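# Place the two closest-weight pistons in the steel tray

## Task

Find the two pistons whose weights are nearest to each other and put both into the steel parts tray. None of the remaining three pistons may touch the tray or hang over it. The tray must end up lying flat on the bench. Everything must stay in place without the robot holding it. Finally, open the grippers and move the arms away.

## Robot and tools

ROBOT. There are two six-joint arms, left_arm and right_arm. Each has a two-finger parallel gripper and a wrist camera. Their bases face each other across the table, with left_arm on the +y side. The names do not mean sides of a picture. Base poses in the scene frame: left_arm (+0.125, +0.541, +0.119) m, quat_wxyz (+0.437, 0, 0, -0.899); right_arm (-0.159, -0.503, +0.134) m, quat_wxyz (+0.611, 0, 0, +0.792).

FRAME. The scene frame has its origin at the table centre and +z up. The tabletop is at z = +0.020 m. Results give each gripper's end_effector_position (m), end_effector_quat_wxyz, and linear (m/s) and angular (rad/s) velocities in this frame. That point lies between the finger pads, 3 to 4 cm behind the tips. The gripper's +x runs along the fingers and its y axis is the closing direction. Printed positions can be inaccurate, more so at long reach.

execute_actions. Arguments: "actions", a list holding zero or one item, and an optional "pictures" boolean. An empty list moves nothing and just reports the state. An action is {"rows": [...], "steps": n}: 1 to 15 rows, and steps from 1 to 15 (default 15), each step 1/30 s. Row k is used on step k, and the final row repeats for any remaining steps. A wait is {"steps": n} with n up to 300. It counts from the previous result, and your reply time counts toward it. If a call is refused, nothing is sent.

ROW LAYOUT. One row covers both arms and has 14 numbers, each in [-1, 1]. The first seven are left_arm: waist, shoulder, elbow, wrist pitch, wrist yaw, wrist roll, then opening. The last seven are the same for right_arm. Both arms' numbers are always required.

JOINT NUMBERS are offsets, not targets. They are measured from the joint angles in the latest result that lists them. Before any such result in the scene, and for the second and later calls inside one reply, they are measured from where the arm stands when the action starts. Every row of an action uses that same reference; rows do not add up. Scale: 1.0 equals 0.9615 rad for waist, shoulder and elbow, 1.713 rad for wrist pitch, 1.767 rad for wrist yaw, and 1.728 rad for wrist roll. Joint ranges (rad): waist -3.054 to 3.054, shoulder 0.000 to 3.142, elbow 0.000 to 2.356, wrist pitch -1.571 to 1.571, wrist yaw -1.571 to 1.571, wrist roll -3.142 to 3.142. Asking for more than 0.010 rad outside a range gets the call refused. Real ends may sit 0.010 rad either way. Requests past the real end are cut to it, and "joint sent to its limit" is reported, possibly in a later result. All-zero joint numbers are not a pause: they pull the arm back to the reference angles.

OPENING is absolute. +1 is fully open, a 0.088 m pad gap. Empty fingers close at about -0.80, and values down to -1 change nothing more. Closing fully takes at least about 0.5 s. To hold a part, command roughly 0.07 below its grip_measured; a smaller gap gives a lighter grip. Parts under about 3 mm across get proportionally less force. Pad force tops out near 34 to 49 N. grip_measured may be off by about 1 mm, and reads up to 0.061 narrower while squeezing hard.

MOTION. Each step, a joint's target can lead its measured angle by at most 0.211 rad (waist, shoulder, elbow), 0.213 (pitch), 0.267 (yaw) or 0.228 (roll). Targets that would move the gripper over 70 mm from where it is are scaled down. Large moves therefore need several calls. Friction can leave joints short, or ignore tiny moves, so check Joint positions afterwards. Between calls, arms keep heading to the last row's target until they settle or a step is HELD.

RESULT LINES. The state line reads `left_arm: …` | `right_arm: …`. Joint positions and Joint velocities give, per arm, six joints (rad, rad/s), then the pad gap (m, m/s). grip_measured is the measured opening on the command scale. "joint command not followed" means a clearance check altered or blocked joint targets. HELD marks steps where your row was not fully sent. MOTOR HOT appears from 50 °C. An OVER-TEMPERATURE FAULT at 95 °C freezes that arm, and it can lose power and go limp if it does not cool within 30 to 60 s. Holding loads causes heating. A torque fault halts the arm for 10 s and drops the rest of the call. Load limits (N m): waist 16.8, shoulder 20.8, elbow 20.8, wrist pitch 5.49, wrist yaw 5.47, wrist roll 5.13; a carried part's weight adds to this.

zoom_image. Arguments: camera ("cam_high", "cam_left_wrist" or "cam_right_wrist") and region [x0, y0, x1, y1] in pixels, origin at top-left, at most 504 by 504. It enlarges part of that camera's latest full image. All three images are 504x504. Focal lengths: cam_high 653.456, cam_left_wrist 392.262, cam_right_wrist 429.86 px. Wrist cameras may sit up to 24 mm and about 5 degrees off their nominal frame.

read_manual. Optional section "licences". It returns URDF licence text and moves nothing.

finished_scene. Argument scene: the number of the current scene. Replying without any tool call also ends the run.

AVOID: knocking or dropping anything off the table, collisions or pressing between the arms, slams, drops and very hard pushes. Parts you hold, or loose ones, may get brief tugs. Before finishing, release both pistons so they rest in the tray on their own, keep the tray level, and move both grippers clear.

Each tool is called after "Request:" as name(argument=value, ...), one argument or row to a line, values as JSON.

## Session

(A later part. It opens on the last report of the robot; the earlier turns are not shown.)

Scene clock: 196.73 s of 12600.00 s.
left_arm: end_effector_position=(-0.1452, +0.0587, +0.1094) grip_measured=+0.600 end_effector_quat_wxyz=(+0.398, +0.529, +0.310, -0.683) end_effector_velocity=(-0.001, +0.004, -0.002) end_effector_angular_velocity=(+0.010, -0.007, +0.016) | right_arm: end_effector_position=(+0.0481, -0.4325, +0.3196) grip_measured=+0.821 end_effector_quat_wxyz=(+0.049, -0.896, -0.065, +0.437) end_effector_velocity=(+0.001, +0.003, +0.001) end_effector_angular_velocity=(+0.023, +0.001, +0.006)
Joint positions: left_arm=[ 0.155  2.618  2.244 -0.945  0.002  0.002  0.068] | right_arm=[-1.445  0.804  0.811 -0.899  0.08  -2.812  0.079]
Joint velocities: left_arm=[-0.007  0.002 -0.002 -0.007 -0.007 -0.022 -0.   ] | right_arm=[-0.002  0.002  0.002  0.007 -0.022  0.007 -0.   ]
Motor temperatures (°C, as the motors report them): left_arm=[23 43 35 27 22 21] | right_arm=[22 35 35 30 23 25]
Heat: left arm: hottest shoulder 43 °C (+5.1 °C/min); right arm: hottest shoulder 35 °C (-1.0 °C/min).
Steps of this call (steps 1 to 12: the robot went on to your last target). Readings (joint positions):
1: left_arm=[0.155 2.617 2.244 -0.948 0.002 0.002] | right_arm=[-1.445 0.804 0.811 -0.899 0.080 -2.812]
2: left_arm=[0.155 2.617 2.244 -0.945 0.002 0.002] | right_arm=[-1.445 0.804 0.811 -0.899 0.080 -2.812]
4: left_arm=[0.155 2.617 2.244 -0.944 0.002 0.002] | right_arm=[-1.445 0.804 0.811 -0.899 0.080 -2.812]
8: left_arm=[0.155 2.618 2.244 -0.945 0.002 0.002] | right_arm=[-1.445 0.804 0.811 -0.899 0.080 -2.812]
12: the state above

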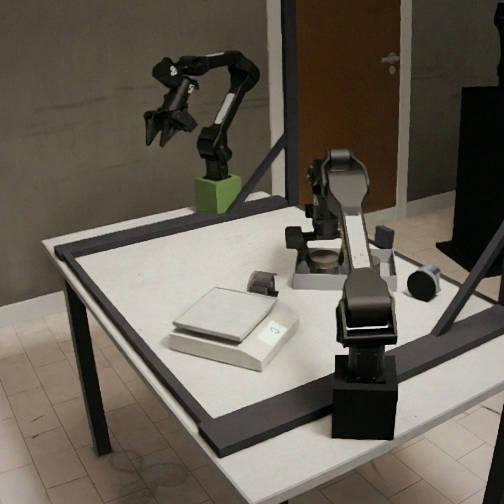

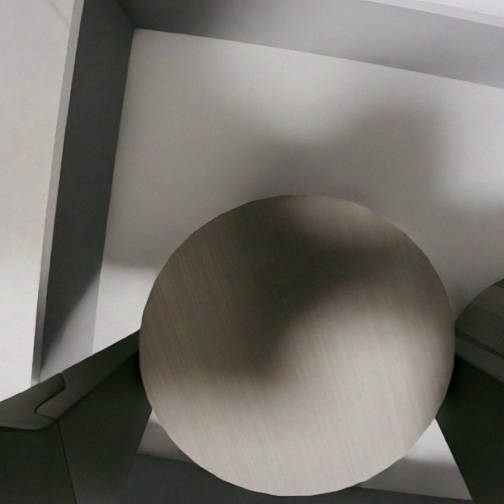

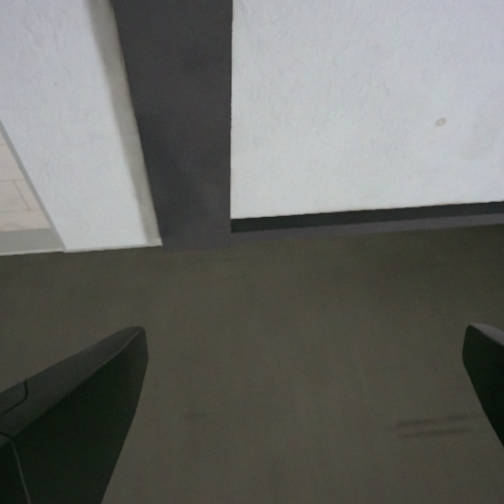

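About 8 mm high.

Request:
execute_actions(
  actions=[
    {"rows":[[0,0.03,0,0,0,0,0.52,0,0,0,0,0,0,0.82]],"steps":12},
  ],
  pictures=false,
)

Request:
execute_actions(
  actions=[
    {"rows":[[0,0,0,0,0,0,0.6,0,0,0,0,0,0,0.82],[0,0,0,0,0,0,0.66,0,0,0,0,0,0,0.82],[0,0,0,0,0,0,0.85,0,0,0,0,0,0,0.82]],"steps":10},
  ],
  pictures=false,
)

Request:
execute_actions(
  actions=[
    {"rows":[[0,-0.05,0,0,0,0,0.85,0,0,0,0,0,0,0.82],[0,-0.1,0,0,0,0,0.85,0,0,0,0,0,0,0.82],[0,-0.15,-0.03,0,0,0,0.85,0,0,0,0,0,0,0.82],[0,-0.22,-0.08,0,0,0,0.85,0,0,0,0,0,0,0.82],[0,-0.3,-0.15,0,0,0,0.85,0,0,0,0,0,0,0.82],[0,-0.3,-0.15,0,0,0,0.85,0,0,0,0,0,0,0.82],[0,-0.3,-0.15,0,0,0,0.85,0,0,0,0,0,0,0.82],[0,-0.9,-0.7,0,0,0,0.85,0,0,0,0,0,0,0.82]]},
  ],
  pictures=false,
)

Request:
execute_actions(
  actions=[
    {"steps":30},
  ],
)

Scene clock: 204.57 s of 12600.00 s.
left_arm: end_effector_position=(-0.1447, +0.0595, +0.1057) grip_measured=+0.600 end_effector_quat_wxyz=(+0.397, +0.531, +0.311, -0.681) end_effector_velocity=(+0.003, +0.001, +0.000) end_effector_angular_velocity=(-0.003, -0.021, +0.010) | right_arm: end_effector_position=(+0.0481, -0.4325, +0.3196) grip_measured=+0.821 end_effector_quat_wxyz=(+0.049, -0.896, -0.065, +0.437) end_effector_velocity=(-0.000, +0.003, +0.003) end_effector_angular_velocity=(+0.018, -0.011, +0.017)
Joint positions: left_arm=[ 0.155  2.625  2.244 -0.946  0.002  0.002  0.068] | right_arm=[-1.445  0.804  0.811 -0.899  0.08  -2.812  0.079]
Joint velocities: left_arm=[-0.002 -0.002 -0.002 -0.007 -0.022 -0.007 -0.   ] | right_arm=[-0.002 -0.007  0.002  0.007 -0.022 -0.007  0.   ]
Motor temperatures (°C, as the motors report them): left_arm=[23 45 35 27 22 21] | right_arm=[22 35 35 30 23 25]
Heat: left arm: hottest shoulder 45 °C (+6.0 °C/min); right arm: hottest shoulder 35 °C (-1.0 °C/min).
Steps of this call (steps 1 to 15: the robot went on to your last target; steps 16 to 90: nothing new was sent; then 4.43 s passed at rest; steps 91 to 102: all 12 steps of this action). Readings (joint positions):
91: left_arm=[0.155 2.619 2.244 -0.945 0.002 0.002] | right_arm=[-1.445 0.804 0.811 -0.899 0.080 -2.812]
92: left_arm=[0.155 2.620 2.244 -0.945 0.002 0.002] | right_arm=[-1.445 0.804 0.811 -0.899 0.080 -2.812]
94: left_arm=[0.155 2.623 2.244 -0.945 0.002 0.002] | right_arm=[-1.445 0.804 0.811 -0.899 0.080 -2.812]
98: left_arm=[0.155 2.625 2.244 -0.946 0.002 0.002] | right_arm=[-1.445 0.804 0.811 -0.899 0.080 -2.812]
102: the state above

Scene clock: 204.90 s of 12600.00 s.
left_arm: end_effector_position=(-0.1447, +0.0595, +0.1057) grip_measured=+0.836 end_effector_quat_wxyz=(+0.397, +0.531, +0.311, -0.681) end_effector_velocity=(+0.003, -0.003, +0.001) end_effector_angular_velocity=(-0.016, -0.013, +0.015) | right_arm: end_effector_position=(+0.0481, -0.4325, +0.3196) grip_measured=+0.821 end_effector_quat_wxyz=(+0.049, -0.896, -0.065, +0.437) end_effector_velocity=(+0.001, -0.001, +0.002) end_effector_angular_velocity=(+0.004, -0.012, -0.013)
Joint positions: left_arm=[ 0.155  2.625  2.244 -0.946  0.002  0.002  0.08 ] | right_arm=[-1.445  0.804  0.811 -0.899  0.08  -2.812  0.079]
Joint velocities: left_arm=[ 0.002 -0.002 -0.002  0.007 -0.022 -0.007  0.007] | right_arm=[-0.002 -0.007 -0.002  0.007  0.007  0.007 -0.   ]
Motor temperatures (°C, as the motors report them): left_arm=[23 45 35 27 22 21] | right_arm=[22 35 35 30 23 25]
Heat: left arm: hottest shoulder 45 °C (+5.1 °C/min); right arm: hottest shoulder 35 °C (-1.0 °C/min).
Steps of this call (steps 1 to 10: all 10 steps of this action). Readings (joint positions):
1: left_arm=[0.155 2.625 2.244 -0.946 0.002 0.002] | right_arm=[-1.445 0.804 0.811 -0.899 0.080 -2.812]
2: left_arm=[0.155 2.625 2.244 -0.946 0.002 0.002] | right_arm=[-1.445 0.804 0.811 -0.899 0.080 -2.812]
4: left_arm=[0.155 2.625 2.244 -0.946 0.002 0.002] | right_arm=[-1.445 0.804 0.811 -0.899 0.080 -2.812]
8: left_arm=[0.155 2.625 2.244 -0.946 0.002 0.002] | right_arm=[-1.445 0.804 0.811 -0.899 0.080 -2.812]
10: the state above

Scene clock: 205.40 s of 12600.00 s.
left_arm: end_effector_position=(-0.0929, +0.1521, +0.2625) grip_measured=+0.847 end_effector_quat_wxyz=(+0.416, +0.487, +0.285, -0.713) end_effector_velocity=(+0.206, +0.363, +0.261) end_effector_angular_velocity=(-0.106, +0.045, +0.026) | right_arm: end_effector_position=(+0.0481, -0.4325, +0.3196) grip_measured=+0.821 end_effector_quat_wxyz=(+0.049, -0.896, -0.065, +0.437) end_effector_velocity=(+0.000, +0.002, +0.000) end_effector_angular_velocity=(+0.012, -0.003, +0.001)
Joint positions: left_arm=[ 0.155  1.937  1.685 -0.948  0.002  0.002  0.081] | right_arm=[-1.445  0.804  0.811 -0.899  0.08  -2.812  0.079]
Joint velocities: left_arm=[-0.002 -1.79  -1.463 -0.212 -0.022 -0.022 -0.   ] | right_arm=[ 0.002 -0.002 -0.002  0.007 -0.007  0.007 -0.   ]
Motor temperatures (°C, as the motors report them): left_arm=[23 45 35 27 22 21] | right_arm=[22 35 35 30 23 25]
Heat: left arm: hottest shoulder 45 °C (+5.0 °C/min); right arm: hottest shoulder 35 °C (-1.0 °C/min).
Steps of this call (steps 1 to 15: all 15 steps of this action). Readings (joint positions):
1: left_arm=[0.155 2.622 2.244 -0.946 0.002 0.002] | right_arm=[-1.445 0.804 0.811 -0.899 0.080 -2.812]
2: left_arm=[0.155 2.613 2.244 -0.946 0.002 0.002] | right_arm=[-1.445 0.804 0.811 -0.899 0.080 -2.812]
4: left_arm=[0.155 2.571 2.218 -0.946 0.002 0.002] | right_arm=[-1.445 0.804 0.811 -0.899 0.080 -2.812]
8: left_arm=[0.155 2.392 2.096 -0.928 0.002 0.002] | right_arm=[-1.445 0.804 0.811 -0.899 0.080 -2.812]
15: the state above

Scene clock: 206.40 s of 12600.00 s.
left_arm: end_effector_position=(-0.0779, +0.1790, +0.3014) grip_measured=+0.847 end_effector_quat_wxyz=(+0.427, +0.459, +0.269, -0.731) end_effector_velocity=(-0.001, +0.003, -0.001) end_effector_angular_velocity=(+0.014, +0.010, +0.014) | right_arm: end_effector_position=(+0.0481, -0.4325, +0.3196) grip_measured=+0.821 end_effector_quat_wxyz=(+0.049, -0.896, -0.065, +0.437) end_effector_velocity=(-0.001, -0.002, +0.000) end_effector_angular_velocity=(-0.011, -0.001, -0.001)
Joint positions: left_arm=[ 0.155  1.756  1.58  -0.945  0.002  0.002  0.081] | right_arm=[-1.445  0.804  0.811 -0.899  0.08  -2.812  0.079]
Joint velocities: left_arm=[-0.002 -0.002 -0.002 -0.007  0.007 -0.022 -0.   ] | right_arm=[-0.002 -0.002  0.002 -0.007  0.007 -0.007 -0.   ]
Motor temperatures (°C, as the motors report them): left_arm=[23 45 35 27 22 21] | right_arm=[22 35 35 30 23 25]
Heat: left arm: hottest shoulder 45 °C (+5.0 °C/min); right arm: hottest shoulder 35 °C (-1.0 °C/min).
Steps of this call (steps 1 to 30: the robot went on to your last target). Readings (joint positions):
1: left_arm=[0.155 1.884 1.646 -0.953 0.002 0.002] | right_arm=[-1.445 0.804 0.811 -0.899 0.080 -2.812]
2: left_arm=[0.155 1.843 1.622 -0.953 0.002 0.002] | right_arm=[-1.445 0.804 0.811 -0.899 0.080 -2.812]
4: left_arm=[0.155 1.787 1.604 -0.947 0.002 0.002] | right_arm=[-1.445 0.804 0.811 -0.899 0.080 -2.812]
8: left_arm=[0.155 1.756 1.595 -0.945 0.002 0.002] | right_arm=[-1.445 0.804 0.811 -0.899 0.080 -2.812]
30: the state above
All arms were judged still, so your last target was given up. Only a new action makes them travel on or press farther. Fingers that are still opening or closing keep moving.

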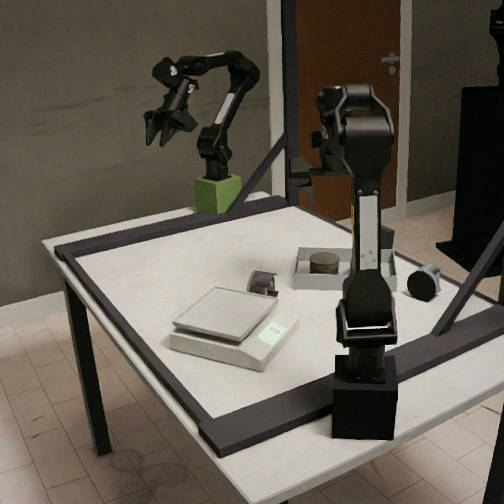

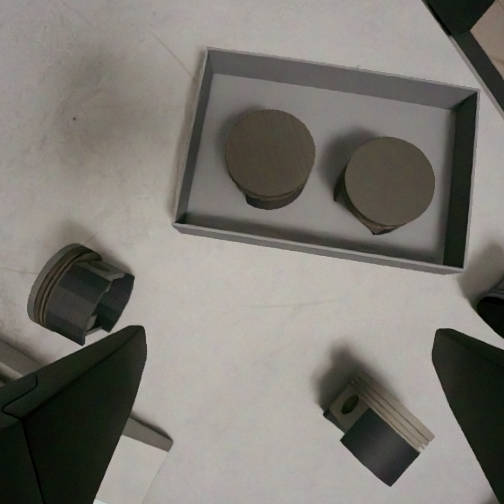

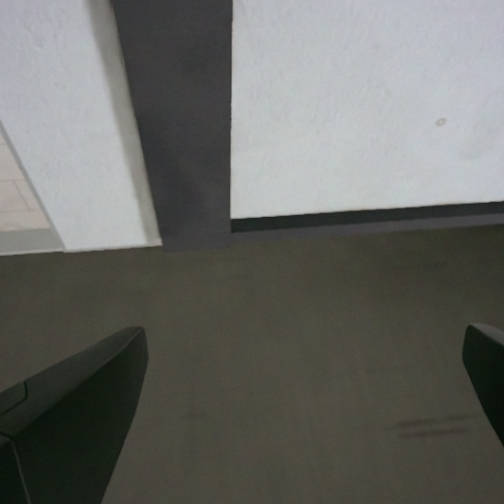

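Request:
zoom_image(
  camera="cam_high",
  region=[240,300,310,370],
)

Region (240, 300, 310, 370) of cam_high's 504x504 image, scaled by 7.200, with more detail than that image has.

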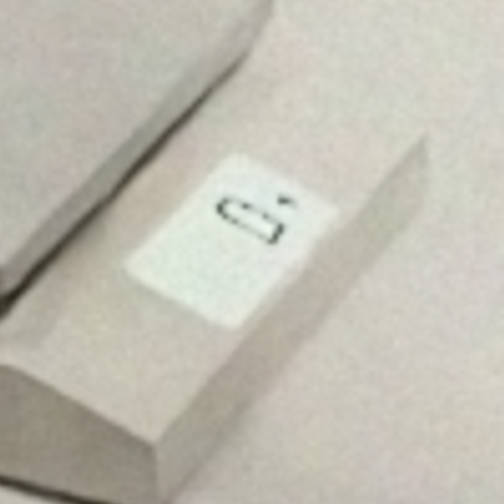

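Request:
finished_scene(
  scene=2,
)

The scene is finished: the task was done.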